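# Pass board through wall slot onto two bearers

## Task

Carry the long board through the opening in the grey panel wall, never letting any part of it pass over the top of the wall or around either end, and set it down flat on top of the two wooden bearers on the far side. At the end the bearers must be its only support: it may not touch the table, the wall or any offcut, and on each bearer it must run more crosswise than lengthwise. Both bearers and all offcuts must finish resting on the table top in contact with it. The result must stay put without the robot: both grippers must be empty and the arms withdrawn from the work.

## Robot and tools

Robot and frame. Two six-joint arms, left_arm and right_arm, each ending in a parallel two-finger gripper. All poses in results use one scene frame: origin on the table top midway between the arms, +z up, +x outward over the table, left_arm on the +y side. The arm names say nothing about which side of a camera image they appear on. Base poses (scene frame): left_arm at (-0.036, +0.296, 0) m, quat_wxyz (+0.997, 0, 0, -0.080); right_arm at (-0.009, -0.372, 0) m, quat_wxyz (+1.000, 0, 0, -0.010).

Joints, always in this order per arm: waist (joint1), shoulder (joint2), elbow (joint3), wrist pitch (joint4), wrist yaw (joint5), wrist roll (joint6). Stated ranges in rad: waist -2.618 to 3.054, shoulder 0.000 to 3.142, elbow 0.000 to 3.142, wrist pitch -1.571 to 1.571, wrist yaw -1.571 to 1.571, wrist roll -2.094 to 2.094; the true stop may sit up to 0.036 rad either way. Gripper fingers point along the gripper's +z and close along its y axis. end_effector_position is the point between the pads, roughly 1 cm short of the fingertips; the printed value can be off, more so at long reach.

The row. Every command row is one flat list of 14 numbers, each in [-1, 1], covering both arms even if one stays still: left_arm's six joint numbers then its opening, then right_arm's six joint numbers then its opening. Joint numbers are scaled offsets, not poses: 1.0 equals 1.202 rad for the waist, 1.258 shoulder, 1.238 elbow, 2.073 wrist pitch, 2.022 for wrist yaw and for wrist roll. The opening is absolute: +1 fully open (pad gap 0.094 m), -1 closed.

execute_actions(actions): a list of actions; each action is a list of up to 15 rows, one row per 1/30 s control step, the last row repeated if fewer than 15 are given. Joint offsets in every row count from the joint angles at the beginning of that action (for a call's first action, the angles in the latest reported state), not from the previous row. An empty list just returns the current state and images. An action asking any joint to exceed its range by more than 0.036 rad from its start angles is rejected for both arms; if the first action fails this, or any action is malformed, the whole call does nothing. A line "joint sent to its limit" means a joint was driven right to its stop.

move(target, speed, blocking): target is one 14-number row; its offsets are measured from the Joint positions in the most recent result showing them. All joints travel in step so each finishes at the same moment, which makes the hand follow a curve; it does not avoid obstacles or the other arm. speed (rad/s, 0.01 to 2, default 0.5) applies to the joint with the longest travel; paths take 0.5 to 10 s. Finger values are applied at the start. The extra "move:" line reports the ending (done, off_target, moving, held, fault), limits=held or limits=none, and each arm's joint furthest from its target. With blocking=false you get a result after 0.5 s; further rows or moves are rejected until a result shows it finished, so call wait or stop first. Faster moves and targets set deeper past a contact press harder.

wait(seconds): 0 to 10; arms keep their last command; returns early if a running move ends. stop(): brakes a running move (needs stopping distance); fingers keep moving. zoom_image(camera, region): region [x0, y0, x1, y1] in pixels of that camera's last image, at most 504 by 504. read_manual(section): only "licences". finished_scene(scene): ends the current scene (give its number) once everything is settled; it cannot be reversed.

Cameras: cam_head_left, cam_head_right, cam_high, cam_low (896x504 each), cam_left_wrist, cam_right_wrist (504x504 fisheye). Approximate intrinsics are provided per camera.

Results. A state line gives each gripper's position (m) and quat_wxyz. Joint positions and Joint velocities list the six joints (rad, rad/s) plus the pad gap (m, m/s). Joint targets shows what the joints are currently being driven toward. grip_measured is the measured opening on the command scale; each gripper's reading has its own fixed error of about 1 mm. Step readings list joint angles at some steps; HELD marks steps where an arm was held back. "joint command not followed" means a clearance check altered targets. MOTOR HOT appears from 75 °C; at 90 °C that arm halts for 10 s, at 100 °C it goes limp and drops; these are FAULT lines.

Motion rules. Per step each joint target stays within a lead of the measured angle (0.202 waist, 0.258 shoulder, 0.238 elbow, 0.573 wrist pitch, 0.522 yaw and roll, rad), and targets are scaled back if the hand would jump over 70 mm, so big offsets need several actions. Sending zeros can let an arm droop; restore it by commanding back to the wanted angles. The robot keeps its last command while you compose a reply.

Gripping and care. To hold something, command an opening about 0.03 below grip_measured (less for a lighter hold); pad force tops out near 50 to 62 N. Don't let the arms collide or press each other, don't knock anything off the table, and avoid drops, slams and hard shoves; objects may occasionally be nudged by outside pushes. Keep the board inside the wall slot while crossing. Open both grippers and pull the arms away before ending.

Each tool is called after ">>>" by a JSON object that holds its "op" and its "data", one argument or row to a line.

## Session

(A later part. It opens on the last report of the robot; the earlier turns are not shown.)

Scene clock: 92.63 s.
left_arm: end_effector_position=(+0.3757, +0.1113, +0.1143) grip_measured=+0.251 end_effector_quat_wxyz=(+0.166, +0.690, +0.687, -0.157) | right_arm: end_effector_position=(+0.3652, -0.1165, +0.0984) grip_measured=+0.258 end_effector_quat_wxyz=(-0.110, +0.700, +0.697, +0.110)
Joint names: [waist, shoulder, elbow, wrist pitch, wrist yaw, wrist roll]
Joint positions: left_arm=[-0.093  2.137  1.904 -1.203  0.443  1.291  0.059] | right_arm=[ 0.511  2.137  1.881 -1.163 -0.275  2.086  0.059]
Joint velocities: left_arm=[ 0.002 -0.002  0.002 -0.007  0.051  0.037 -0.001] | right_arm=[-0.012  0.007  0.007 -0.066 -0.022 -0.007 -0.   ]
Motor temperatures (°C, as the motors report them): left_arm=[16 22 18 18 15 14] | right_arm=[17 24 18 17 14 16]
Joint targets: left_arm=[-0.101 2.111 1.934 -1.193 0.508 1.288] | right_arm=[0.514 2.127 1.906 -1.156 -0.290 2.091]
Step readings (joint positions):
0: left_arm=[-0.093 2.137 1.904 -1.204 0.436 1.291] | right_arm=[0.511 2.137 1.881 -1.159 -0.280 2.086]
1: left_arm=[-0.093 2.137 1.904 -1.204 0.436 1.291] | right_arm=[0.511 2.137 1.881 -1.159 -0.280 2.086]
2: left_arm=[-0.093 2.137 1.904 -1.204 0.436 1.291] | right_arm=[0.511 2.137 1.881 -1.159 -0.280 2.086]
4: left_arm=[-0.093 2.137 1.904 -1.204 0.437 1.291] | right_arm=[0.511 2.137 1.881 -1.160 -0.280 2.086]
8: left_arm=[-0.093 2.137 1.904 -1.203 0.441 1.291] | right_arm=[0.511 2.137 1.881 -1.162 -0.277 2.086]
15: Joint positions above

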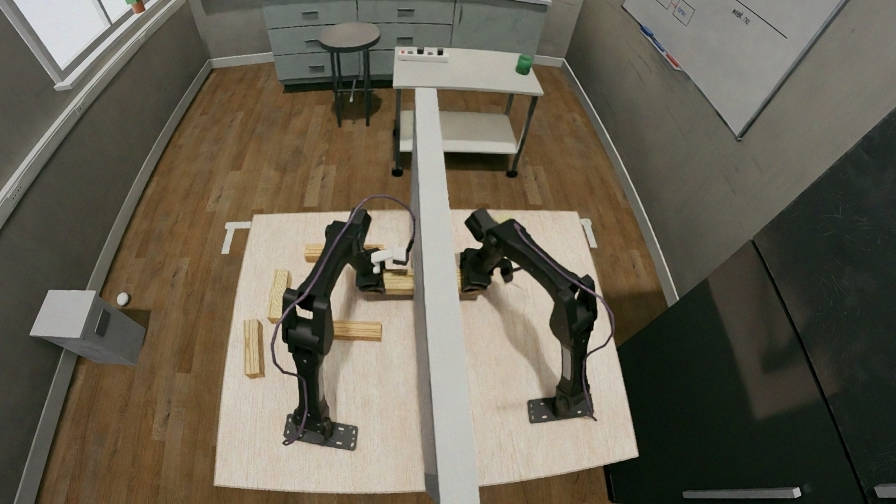

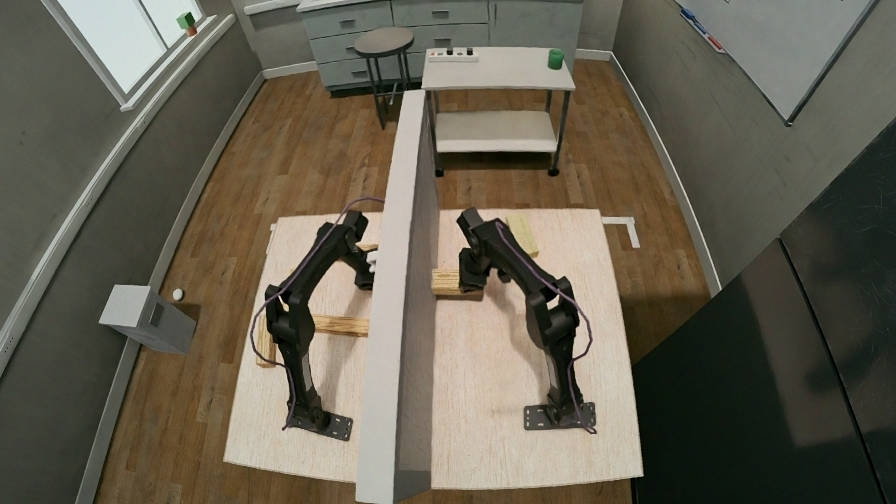

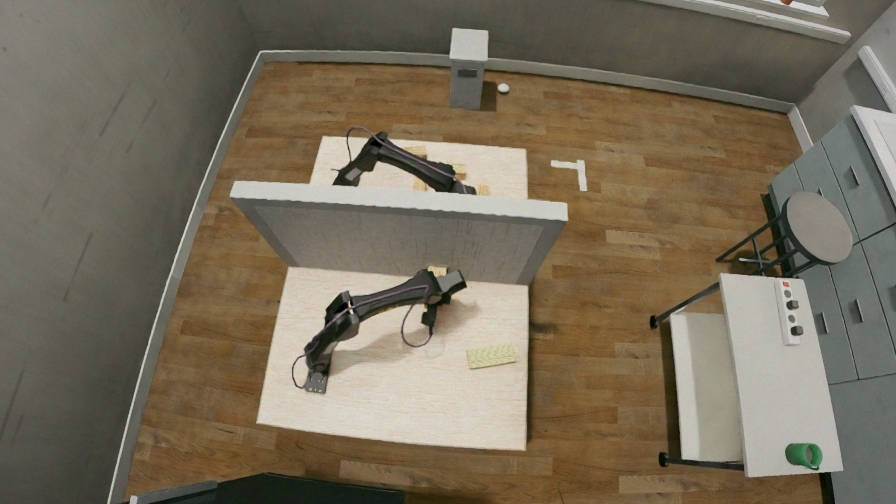

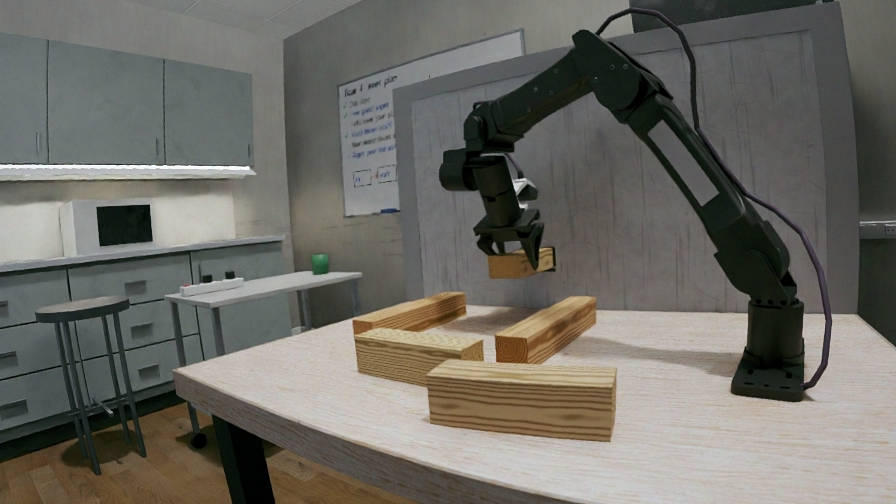

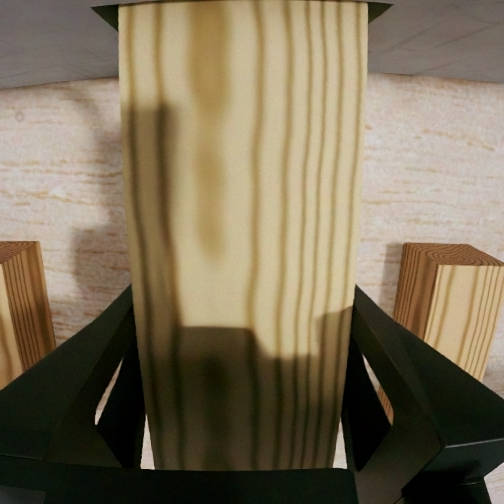

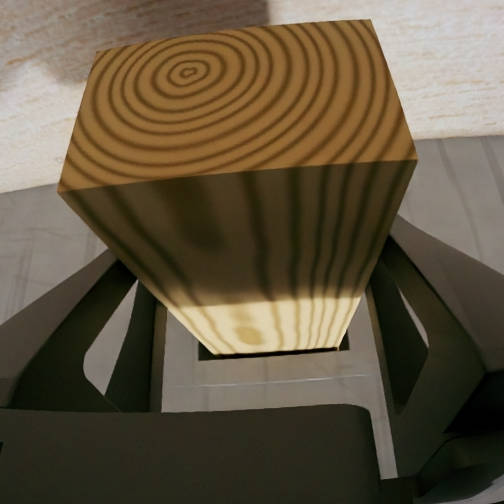

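>>> {"op": "execute_actions", "data": {
  "actions": [
    [
[-0.0067,-0.0201,0.0242,0.0048,0.0330,-0.0015,0.21, 0.0027,-0.0076,0.0202,0.0030,-0.0068,0.0027,0.23],
[-0.0067,-0.0201,0.0242,0.0048,0.0338,-0.0015,0.21, 0.0027,-0.0076,0.0202,0.0026,-0.0062,0.0027,0.235],
[-0.0067,-0.0201,0.0242,0.0048,0.0346,-0.0015,0.21, 0.0027,-0.0076,0.0202,0.0022,-0.0056,0.0027,0.24],
[-0.0067,-0.0201,0.0242,0.0048,0.0346,-0.0015,0.21, 0.0027,-0.0076,0.0202,0.0018,-0.0050,0.0027,0.245],
[-0.0067,-0.0201,0.0242,0.0048,0.0346,-0.0015,0.21, 0.0027,-0.0076,0.0202,0.0015,-0.0045,0.0027,0.25],
[-0.0067,-0.0201,0.0242,0.0048,0.0346,-0.0015,0.21, 0.0027,-0.0076,0.0202,0.0015,-0.0045,0.0027,0.255],
[-0.0067,-0.0201,0.0242,0.0048,0.0346,-0.0015,0.21, 0.0027,-0.0076,0.0202,0.0015,-0.0045,0.0027,0.26],
[-0.0067,-0.0201,0.0242,0.0048,0.0346,-0.0015,0.21, 0.0027,-0.0076,0.0202,0.0015,-0.0045,0.0027,0.265],
[-0.0067,-0.0201,0.0242,0.0048,0.0346,-0.0015,0.21, 0.0027,-0.0076,0.0202,0.0015,-0.0045,0.0027,0.275],
[-0.0067,-0.0201,0.0242,0.0048,0.0346,-0.0015,0.21, 0.0027,-0.0076,0.0202,0.0015,-0.0045,0.0027,0.29],
[-0.0067,-0.0201,0.0242,0.0048,0.0346,-0.0015,0.21, 0.0027,-0.0076,0.0202,0.0015,-0.0045,0.0027,0.31],
[-0.0067,-0.0201,0.0242,0.0048,0.0346,-0.0015,0.21, 0.0027,-0.0076,0.0202,0.0015,-0.0045,0.0027,0.34],
[-0.0067,-0.0201,0.0242,0.0048,0.0346,-0.0015,0.21, 0.0027,-0.0076,0.0202,0.0015,-0.0045,0.0027,0.38],
[-0.0067,-0.0201,0.0242,0.0048,0.0346,-0.0015,0.21, 0.0027,-0.0076,0.0202,0.0015,-0.0045,0.0027,0.42],
[-0.0067,-0.0201,0.0242,0.0048,0.0346,-0.0015,0.21, 0.0027,-0.0076,0.0202,0.0015,-0.0045,0.0027,0.46]
]
  ]
}}

>>> {"op": "wait", "data": {
  "seconds": 0.3
}}

>>> {"op": "zoom_image", "data": {
  "camera": "cam_low",
  "region": [440, 190, 620, 310]
}}

>>> {"op": "zoom_image", "data": {
  "camera": "cam_right_wrist",
  "region": [160, 300, 400, 420]
}}

Scene clock: 93.60 s.
left_arm: end_effector_position=(+0.3758, +0.1113, +0.1143) grip_measured=+0.251 end_effector_quat_wxyz=(+0.166, +0.690, +0.687, -0.157) | right_arm: end_effector_position=(+0.3657, -0.1159, +0.0986) grip_measured=+0.440 end_effector_quat_wxyz=(-0.111, +0.699, +0.697, +0.112)
Joint names: [waist, shoulder, elbow, wrist pitch, wrist yaw, wrist roll]
Joint positions: left_arm=[-0.093  2.137  1.904 -1.202  0.442  1.291  0.059] | right_arm=[ 0.511  2.137  1.881 -1.16  -0.277  2.085  0.068]
Joint velocities: left_arm=[ 0.017  0.022  0.007 -0.081 -0.051 -0.051  0.001] | right_arm=[ 0.012  0.002 -0.007 -0.037 -0.066 -0.022  0.035]
Motor temperatures (°C, as the motors report them): left_arm=[16 22 18 18 15 14] | right_arm=[17 24 18 17 14 16]
Joint targets: left_arm=[-0.101 2.111 1.934 -1.193 0.513 1.288] | right_arm=[0.514 2.127 1.906 -1.160 -0.285 2.091]
Step readings (joint positions):
0: left_arm=[-0.093 2.137 1.904 -1.203 0.443 1.291] | right_arm=[0.511 2.137 1.881 -1.163 -0.275 2.086]
1: left_arm=[-0.093 2.137 1.904 -1.203 0.443 1.291] | right_arm=[0.511 2.137 1.881 -1.163 -0.275 2.086]
2: left_arm=[-0.093 2.137 1.904 -1.203 0.443 1.291] | right_arm=[0.511 2.137 1.881 -1.163 -0.275 2.086]
4: left_arm=[-0.093 2.137 1.904 -1.203 0.443 1.291] | right_arm=[0.511 2.137 1.881 -1.163 -0.275 2.086]
8: left_arm=[-0.093 2.137 1.904 -1.203 0.443 1.291] | right_arm=[0.511 2.137 1.881 -1.164 -0.275 2.086]
15: Joint positions above

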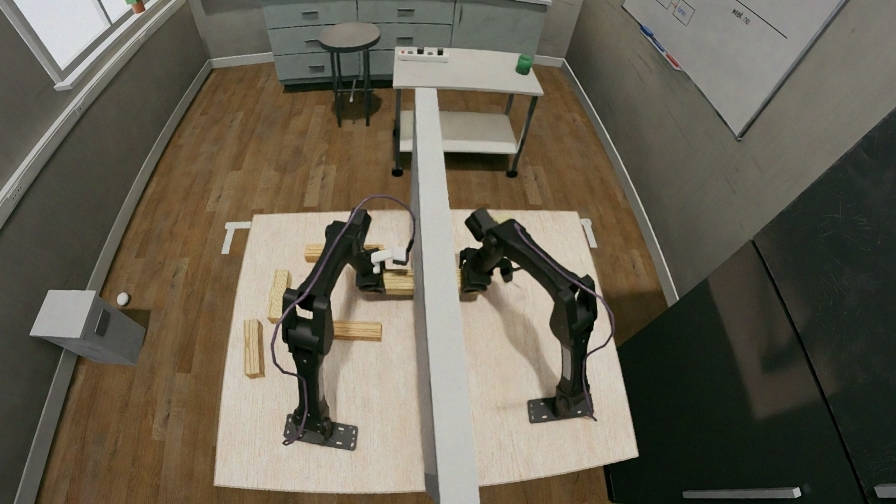

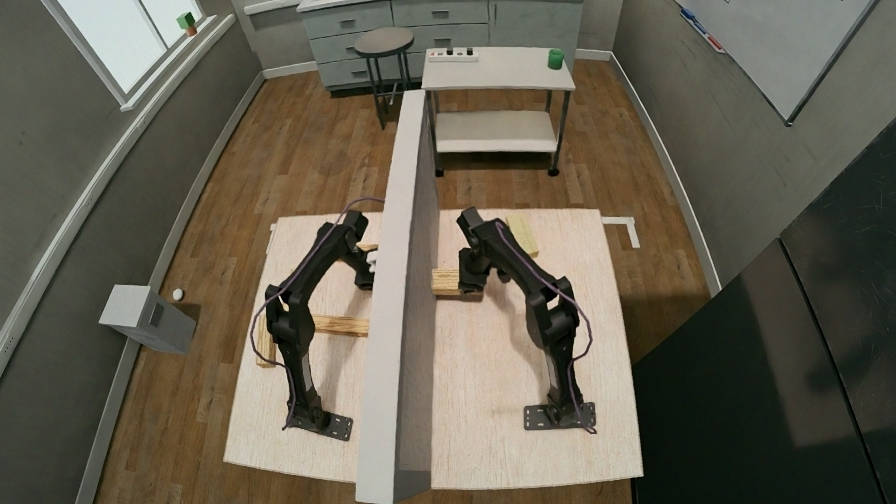

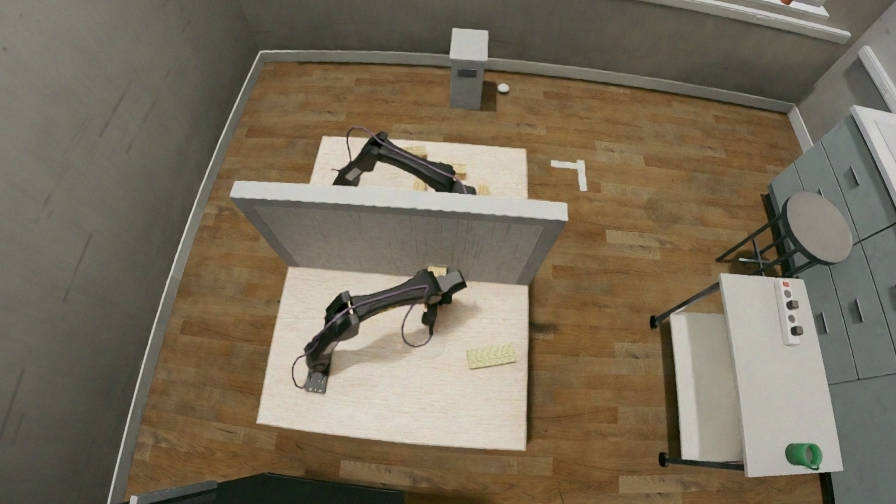

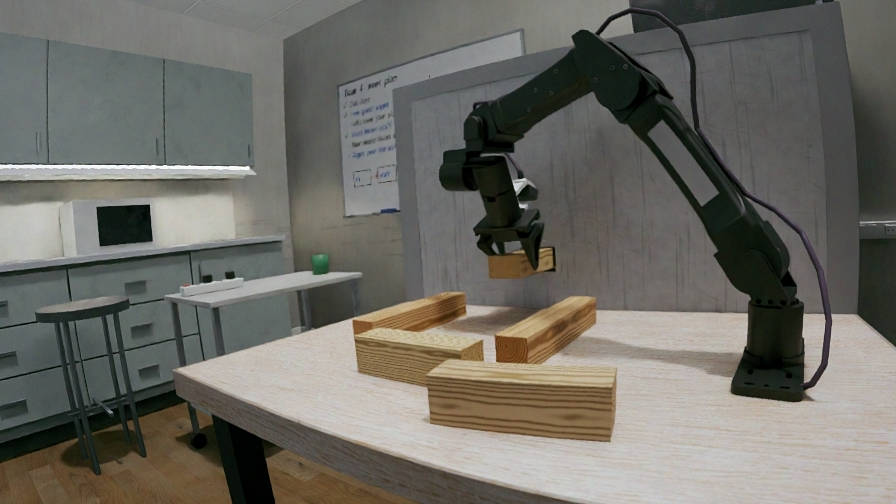

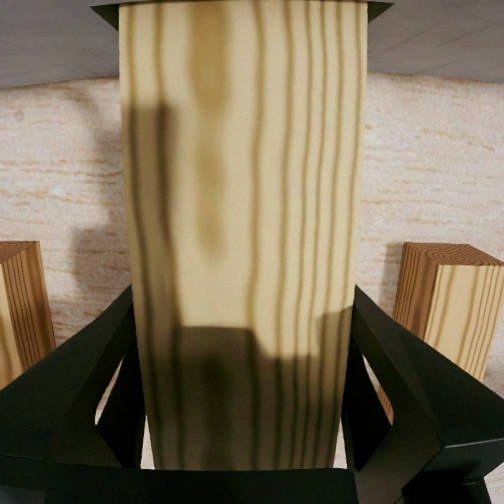

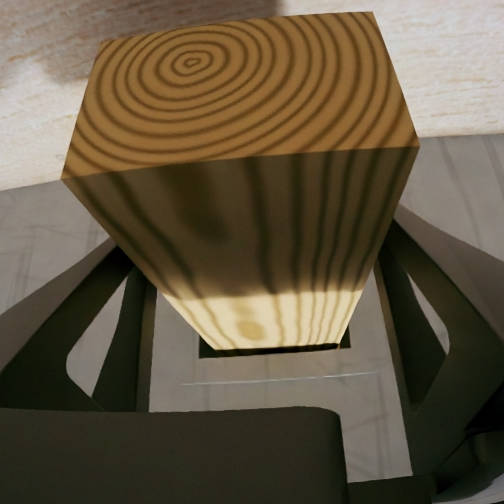

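Scene clock: 93.90 s.
left_arm: end_effector_position=(+0.3758, +0.1113, +0.1143) grip_measured=+0.251 end_effector_quat_wxyz=(+0.166, +0.690, +0.687, -0.157) | right_arm: end_effector_position=(+0.3660, -0.1156, +0.0987) grip_measured=+0.457 end_effector_quat_wxyz=(-0.111, +0.699, +0.697, +0.113)
Joint names: [waist, shoulder, elbow, wrist pitch, wrist yaw, wrist roll]
Joint positions: left_arm=[-0.093  2.137  1.904 -1.202  0.442  1.291  0.059] | right_arm=[ 0.511  2.137  1.881 -1.158 -0.278  2.085  0.068]
Joint velocities: left_arm=[ 0.002 -0.002  0.012 -0.066  0.022  0.022 -0.001] | right_arm=[-0.017  0.002  0.002  0.022 -0.051 -0.022 -0.   ]
Motor temperatures (°C, as the motors report them): left_arm=[16 22 18 18 15 14] | right_arm=[17 24 18 17 14 16]
Joint targets: left_arm=[-0.101 2.111 1.934 -1.193 0.513 1.288] | right_arm=[0.514 2.127 1.906 -1.160 -0.285 2.091]
wait: 0.30 s; at rest by 0.20 s

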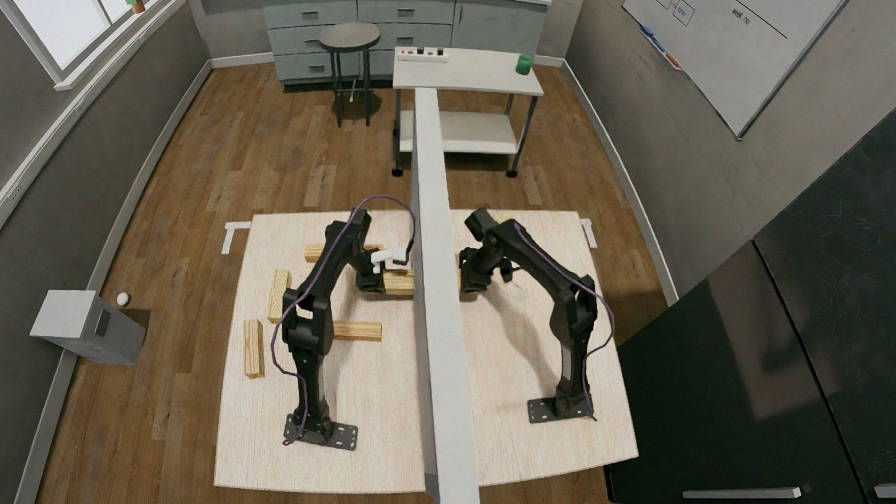

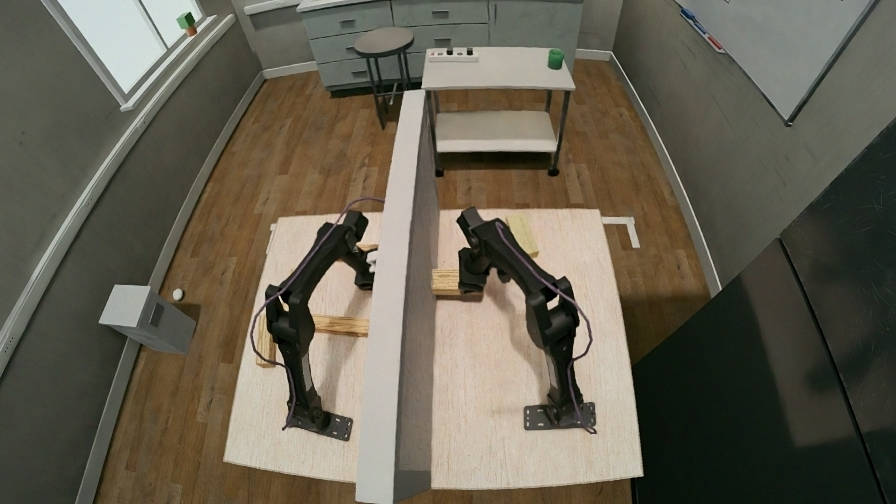

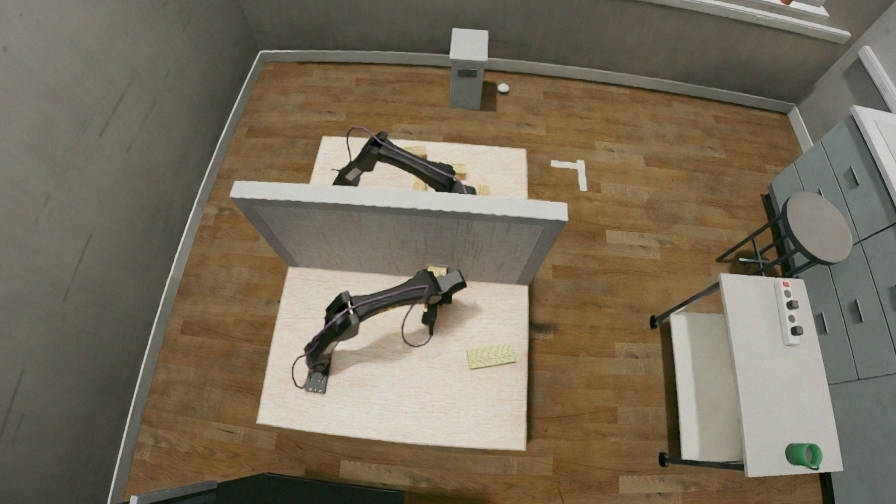

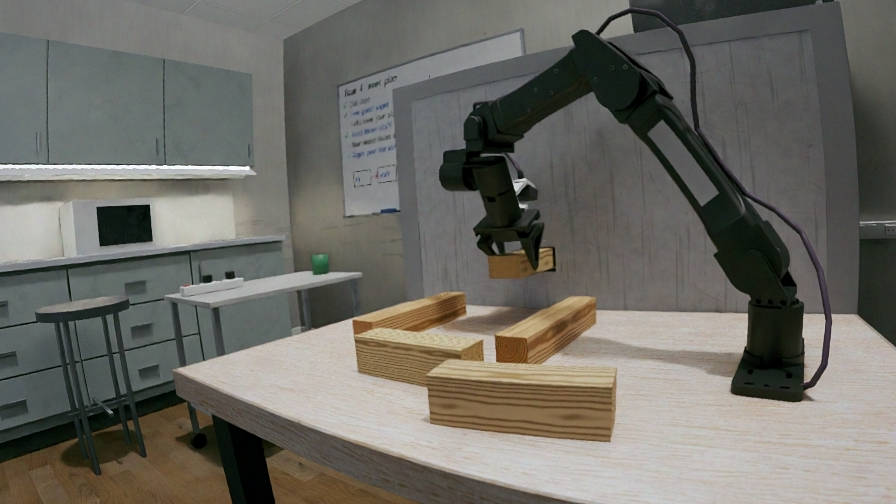

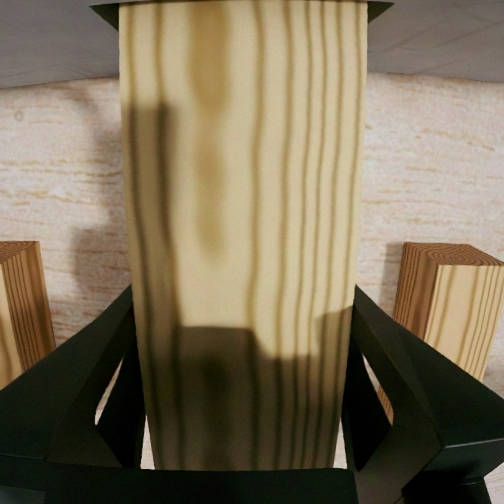

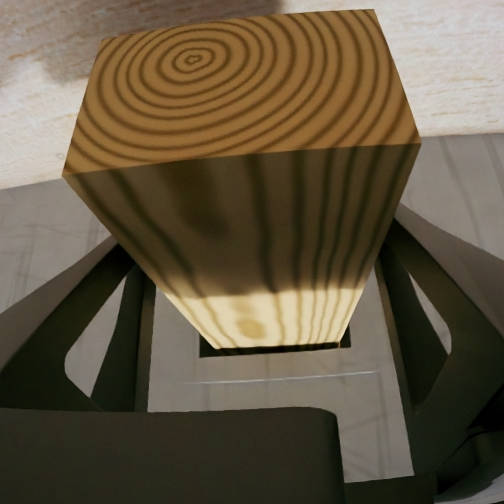

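Region (440, 190, 620, 310) of cam_low's 896x504 image, scaled by 2.800, with more detail than that image has.

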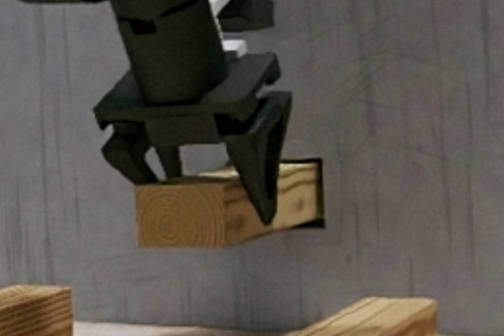

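Region (160, 300, 400, 420) of cam_right_wrist's 504x504 image, scaled by 2.100, with more detail than that image has.

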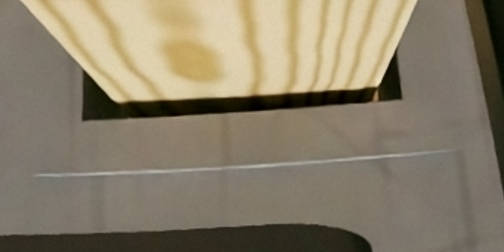

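>>> {"op": "execute_actions", "data": {
  "actions": [
    [
[0.0120,-0.0201,0.0080,-0.0040,0.0445,0.0060,0.21, 0.0025,-0.0079,0.0202,-0.0010,-0.0035,0.0030,0.6],
[0.0184,-0.0201,-0.0097,-0.0066,0.0458,0.0110,0.21, 0.0025,-0.0079,0.0202,-0.0010,-0.0035,0.0030,0.75],
[0.0248,-0.0201,-0.0097,-0.0093,0.0471,0.0159,0.21, 0.0025,-0.0079,0.0202,-0.0010,-0.0035,0.0030,0.9],
[0.0312,-0.0201,-0.0036,-0.0119,0.0484,0.0209,0.21, 0.0025,-0.0079,0.0202,-0.0010,-0.0035,0.0030,1],
[0.0376,-0.0201,-0.0036,-0.0145,0.0497,0.0258,0.21, 0.0025,-0.0079,0.0202,-0.0010,-0.0035,0.0030,1],
[0.0440,-0.0201,-0.0036,-0.0171,0.0510,0.0308,0.21, 0.0025,-0.0079,0.0202,-0.0010,-0.0035,0.0030,1],
[0.0504,-0.0201,-0.0036,-0.0198,0.0522,0.0358,0.21, 0.0025,-0.0079,0.0202,-0.0010,-0.0035,0.0030,1],
[0.0568,-0.0201,-0.0036,-0.0224,0.0535,0.0407,0.21, 0.0025,-0.0079,0.0202,-0.0010,-0.0035,0.0030,1],
[0.0632,-0.0201,-0.0036,-0.0250,0.0548,0.0457,0.21, 0.0025,-0.0079,0.0202,-0.0010,-0.0035,0.0030,1],
[0.0696,-0.0201,-0.0036,-0.0276,0.0561,0.0506,0.21, 0.0025,-0.0079,0.0202,-0.0010,-0.0035,0.0030,1],
[0.0760,-0.0201,-0.0036,-0.0303,0.0574,0.0556,0.21, 0.0025,-0.0079,0.0202,-0.0010,-0.0035,0.0030,1],
[0.0824,-0.0201,-0.0036,-0.0329,0.0587,0.0556,0.21, 0.0025,-0.0079,0.0202,-0.0010,-0.0035,0.0030,1],
[0.0888,-0.0201,-0.0036,-0.0329,0.0587,0.0556,0.21, 0.0025,-0.0079,0.0202,-0.0010,-0.0035,0.0030,1]
]
  ]
}}

>>> {"op": "wait", "data": {
  "seconds": 0.3
}}

>>> {"op": "zoom_image", "data": {
  "camera": "cam_low",
  "region": [440, 190, 620, 310]
}}

>>> {"op": "zoom_image", "data": {
  "camera": "cam_right_wrist",
  "region": [140, 200, 420, 420]
}}

Scene clock: 98.67 s.
left_arm: end_effector_position=(+0.3796, +0.1525, +0.1148) grip_measured=+0.251 end_effector_quat_wxyz=(+0.166, +0.681, +0.694, -0.165) | right_arm: end_effector_position=(+0.3660, -0.1156, +0.0987) grip_measured=+1.000 end_effector_quat_wxyz=(-0.111, +0.699, +0.697, +0.113)
Joint names: [waist, shoulder, elbow, wrist pitch, wrist yaw, wrist roll]
Joint positions: left_arm=[ 0.009  2.137  1.904 -1.256  0.465  1.381  0.059] | right_arm=[ 0.511  2.137  1.881 -1.158 -0.278  2.085  0.094]
Joint velocities: left_arm=[ 0.149 -0.002 -0.012 -0.051 -0.066  0.154 -0.001] | right_arm=[-0.002 -0.007  0.007 -0.037 -0.022 -0.081  0.   ]
Motor temperatures (°C, as the motors report them): left_arm=[16 23 18 18 15 14] | right_arm=[17 25 18 17 14 16]
Joint targets: left_arm=[0.013 2.111 1.900 -1.271 0.561 1.403] | right_arm=[0.514 2.127 1.906 -1.160 -0.285 2.091]
Step readings (joint positions):
0: left_arm=[-0.093 2.137 1.904 -1.202 0.442 1.291] | right_arm=[0.511 2.137 1.881 -1.158 -0.278 2.085]
1: left_arm=[-0.093 2.137 1.904 -1.203 0.443 1.291] | right_arm=[0.511 2.137 1.881 -1.158 -0.278 2.085]
2: left_arm=[-0.092 2.137 1.904 -1.205 0.445 1.294] | right_arm=[0.511 2.137 1.881 -1.158 -0.278 2.085]
4: left_arm=[-0.085 2.137 1.904 -1.211 0.450 1.304] | right_arm=[0.511 2.137 1.881 -1.158 -0.278 2.085]
8: left_arm=[-0.054 2.137 1.904 -1.229 0.460 1.333] | right_arm=[0.511 2.137 1.881 -1.158 -0.278 2.085]
15: Joint positions above

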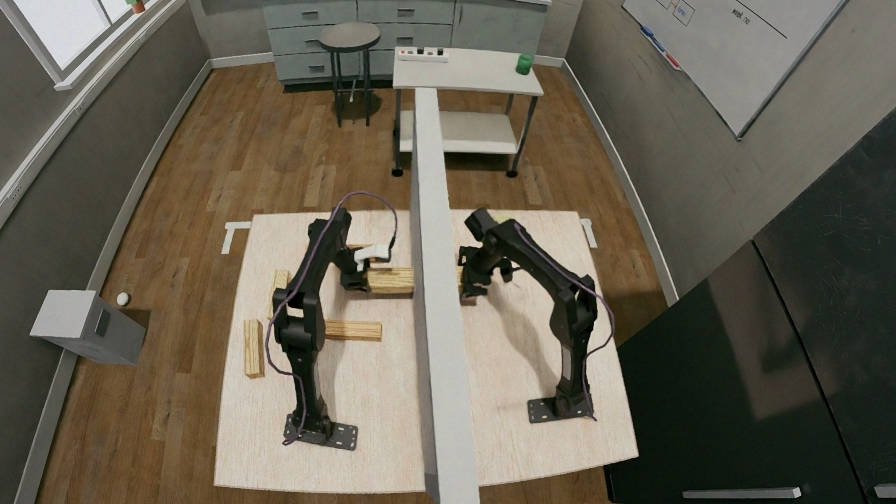

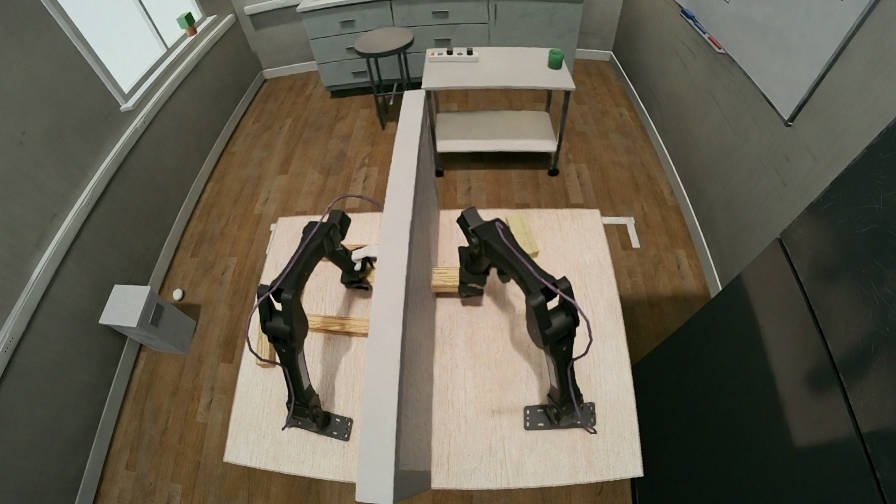

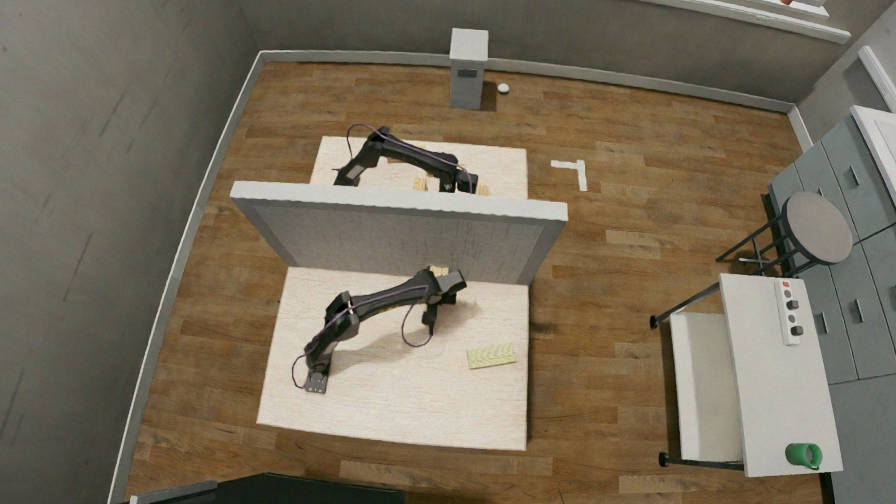

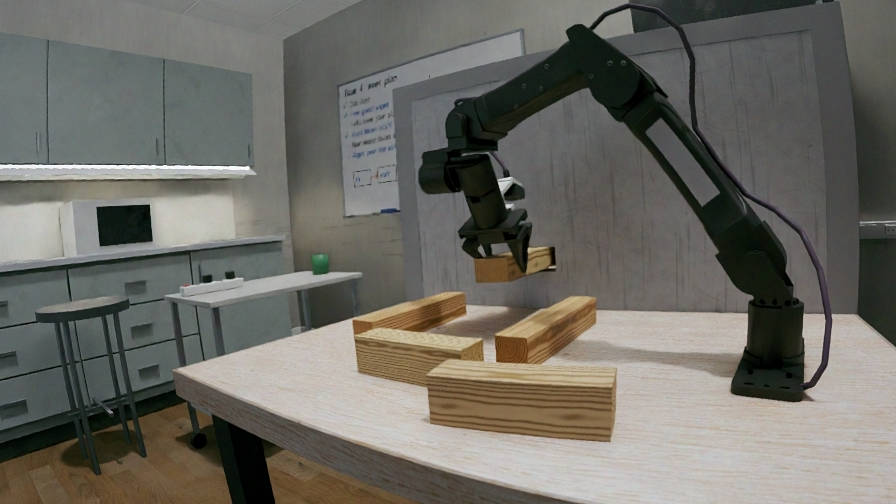

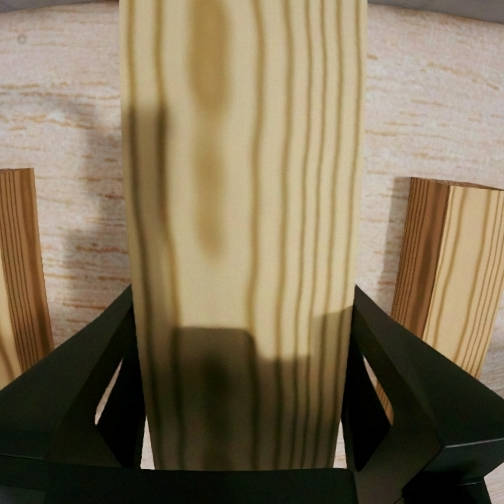

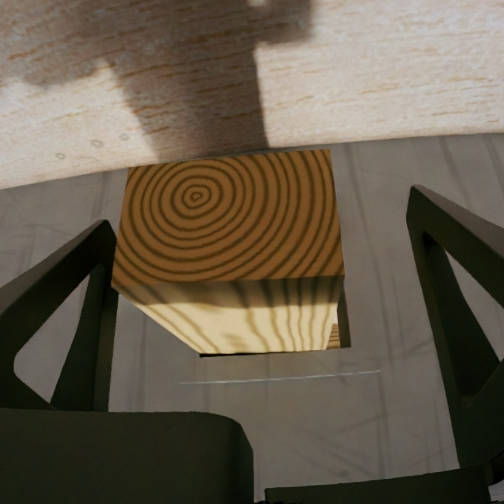

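Scene clock: 98.97 s.
left_arm: end_effector_position=(+0.3793, +0.1557, +0.1147) grip_measured=+0.251 end_effector_quat_wxyz=(+0.166, +0.682, +0.693, -0.165) | right_arm: end_effector_position=(+0.3660, -0.1156, +0.0987) grip_measured=+1.000 end_effector_quat_wxyz=(-0.111, +0.699, +0.697, +0.113)
Joint names: [waist, shoulder, elbow, wrist pitch, wrist yaw, wrist roll]
Joint positions: left_arm=[ 0.017  2.137  1.904 -1.261  0.467  1.394  0.059] | right_arm=[ 0.511  2.137  1.881 -1.158 -0.278  2.085  0.094]
Joint velocities: left_arm=[ 0.002  0.002  0.007  0.007 -0.007  0.022  0.001] | right_arm=[ 0.002 -0.002 -0.007  0.081 -0.037  0.037  0.   ]
Motor temperatures (°C, as the motors report them): left_arm=[16 23 18 18 16 14] | right_arm=[17 25 18 17 14 16]
Joint targets: left_arm=[0.013 2.111 1.900 -1.271 0.561 1.403] | right_arm=[0.514 2.127 1.906 -1.160 -0.285 2.091]
wait: 0.30 s; no rest

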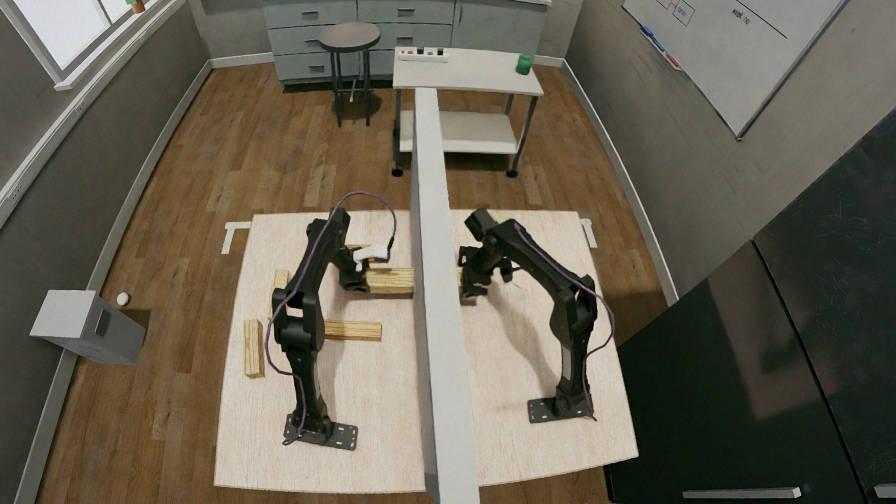

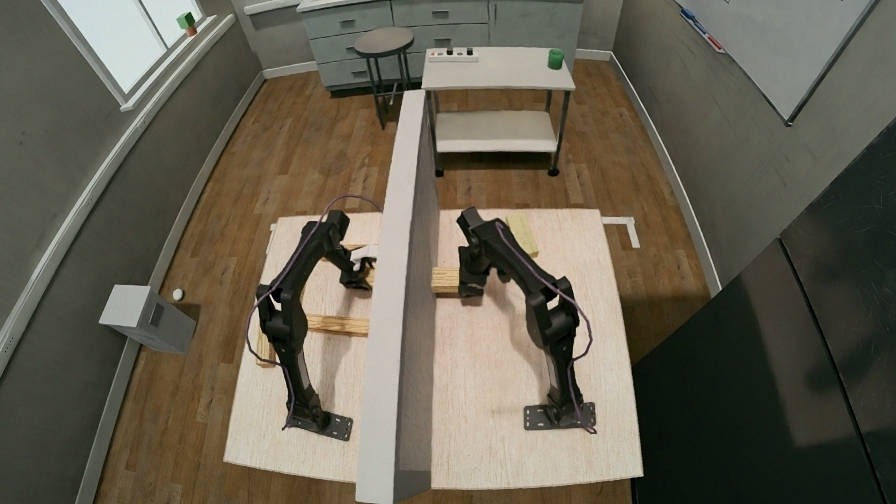

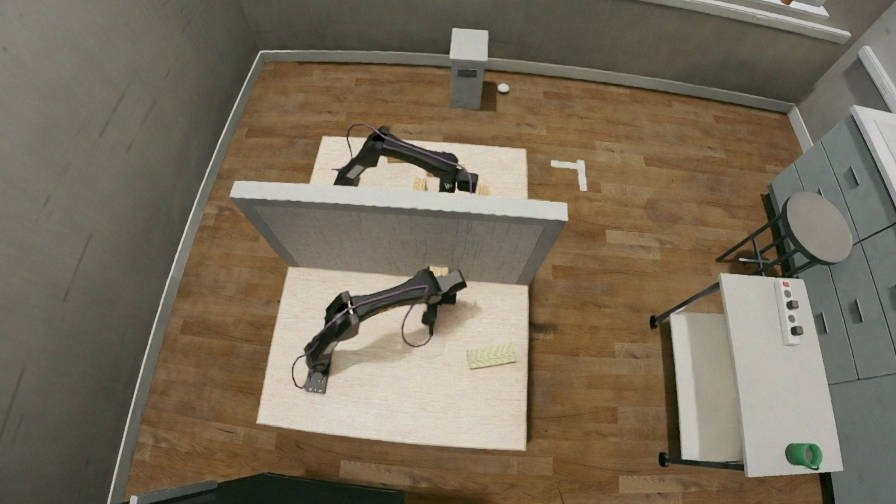

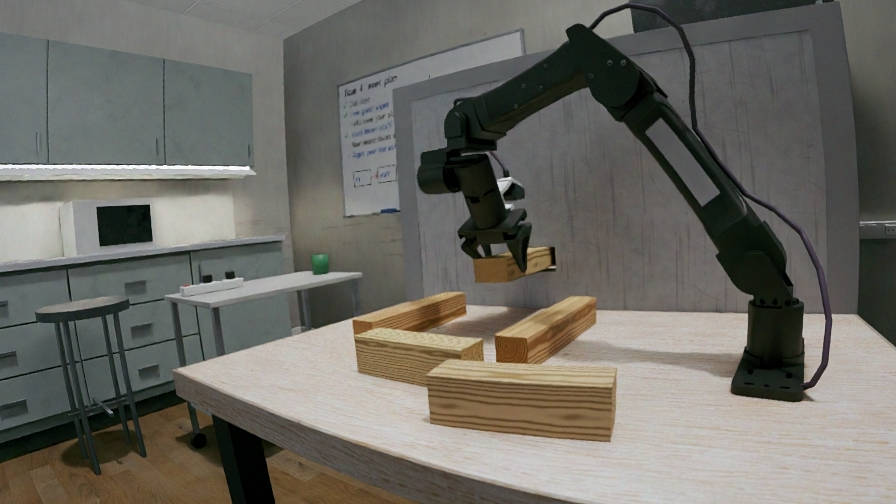

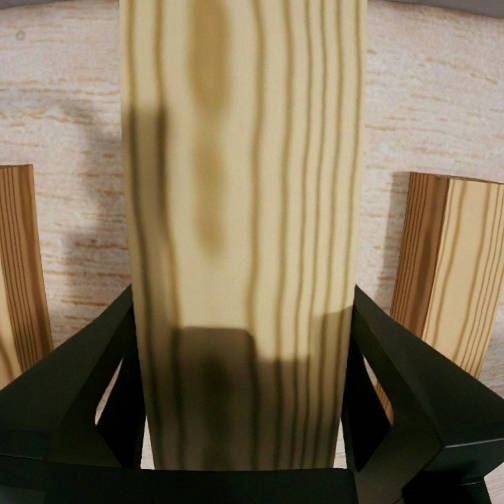

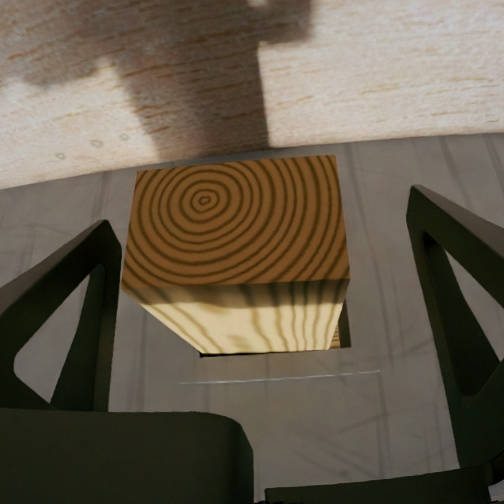

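Region (440, 190, 620, 310) of cam_low's 896x504 image, scaled by 2.800, with more detail than that image has.

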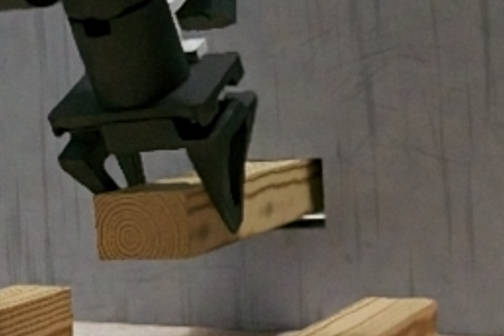

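Region (140, 200, 420, 420) of cam_right_wrist's 504x504 image, scaled by 1.800, with more detail than that image has; it fills the top 396 rows of this view, and the rest is white.

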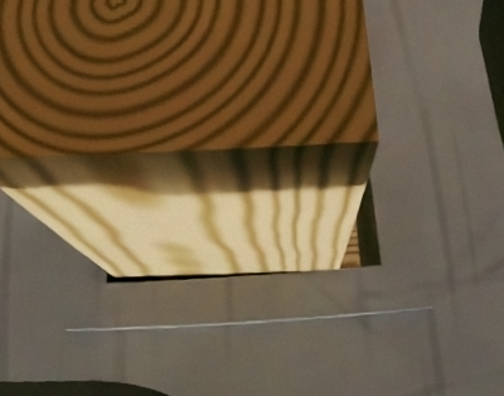

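>>> {"op": "execute_actions", "data": {
  "actions": []
}}

Scene clock: 99.70 s.
left_arm: end_effector_position=(+0.3793, +0.1557, +0.1147) grip_measured=+0.251 end_effector_quat_wxyz=(+0.166, +0.683, +0.692, -0.165) | right_arm: end_effector_position=(+0.3660, -0.1156, +0.0987) grip_measured=+1.000 end_effector_quat_wxyz=(-0.111, +0.699, +0.697, +0.113)
Joint names: [waist, shoulder, elbow, wrist pitch, wrist yaw, wrist roll]
Joint positions: left_arm=[ 0.017  2.137  1.904 -1.261  0.467  1.395  0.059] | right_arm=[ 0.511  2.137  1.881 -1.158 -0.278  2.085  0.094]
Joint velocities: left_arm=[ 0.002 -0.007 -0.007 -0.007 -0.007  0.051  0.001] | right_arm=[-0.012 -0.002 -0.037  0.022  0.007 -0.022  0.   ]
Motor temperatures (°C, as the motors report them): left_arm=[16 23 18 18 16 14] | right_arm=[17 25 18 17 14 16]
Joint targets: left_arm=[0.013 2.111 1.900 -1.271 0.561 1.403] | right_arm=[0.514 2.127 1.906 -1.160 -0.285 2.091]

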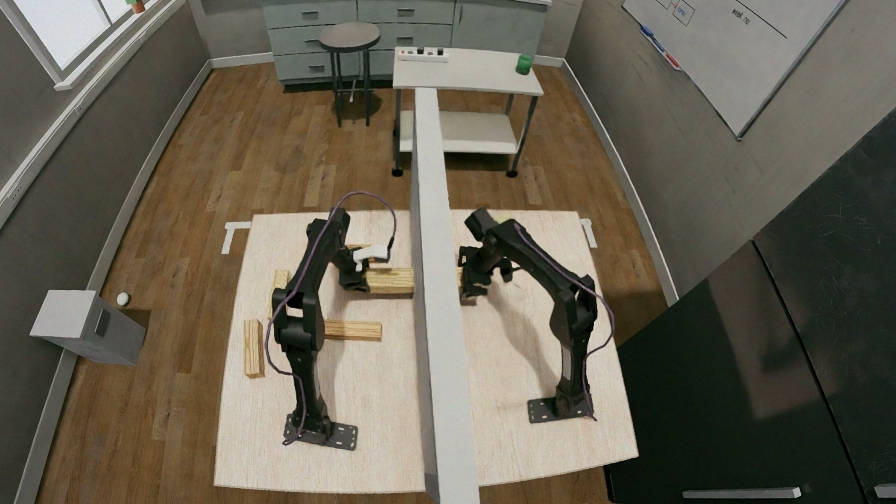

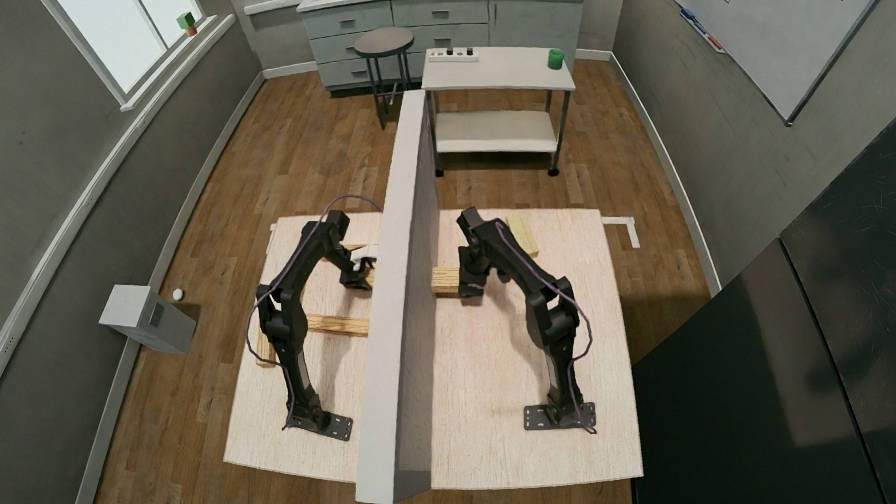

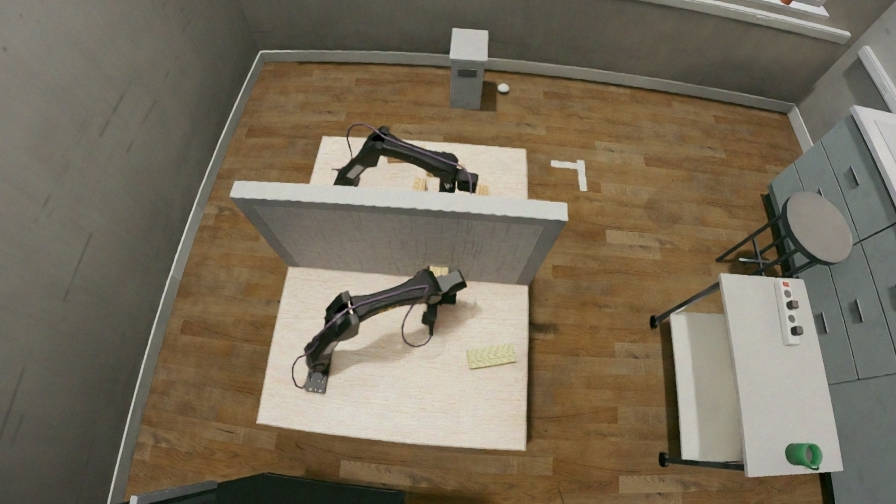

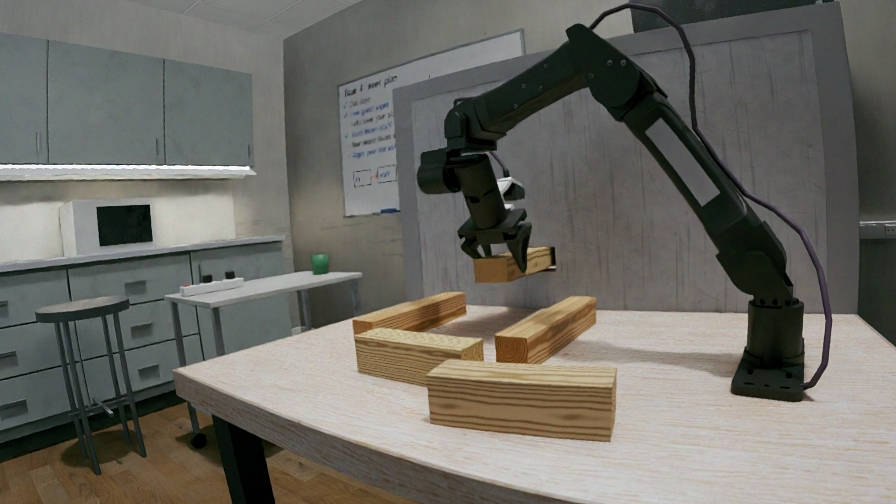

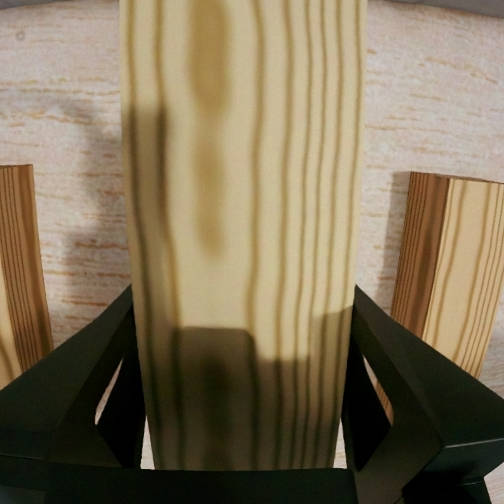

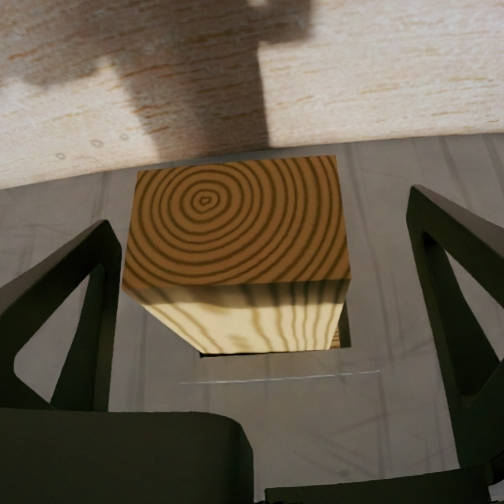

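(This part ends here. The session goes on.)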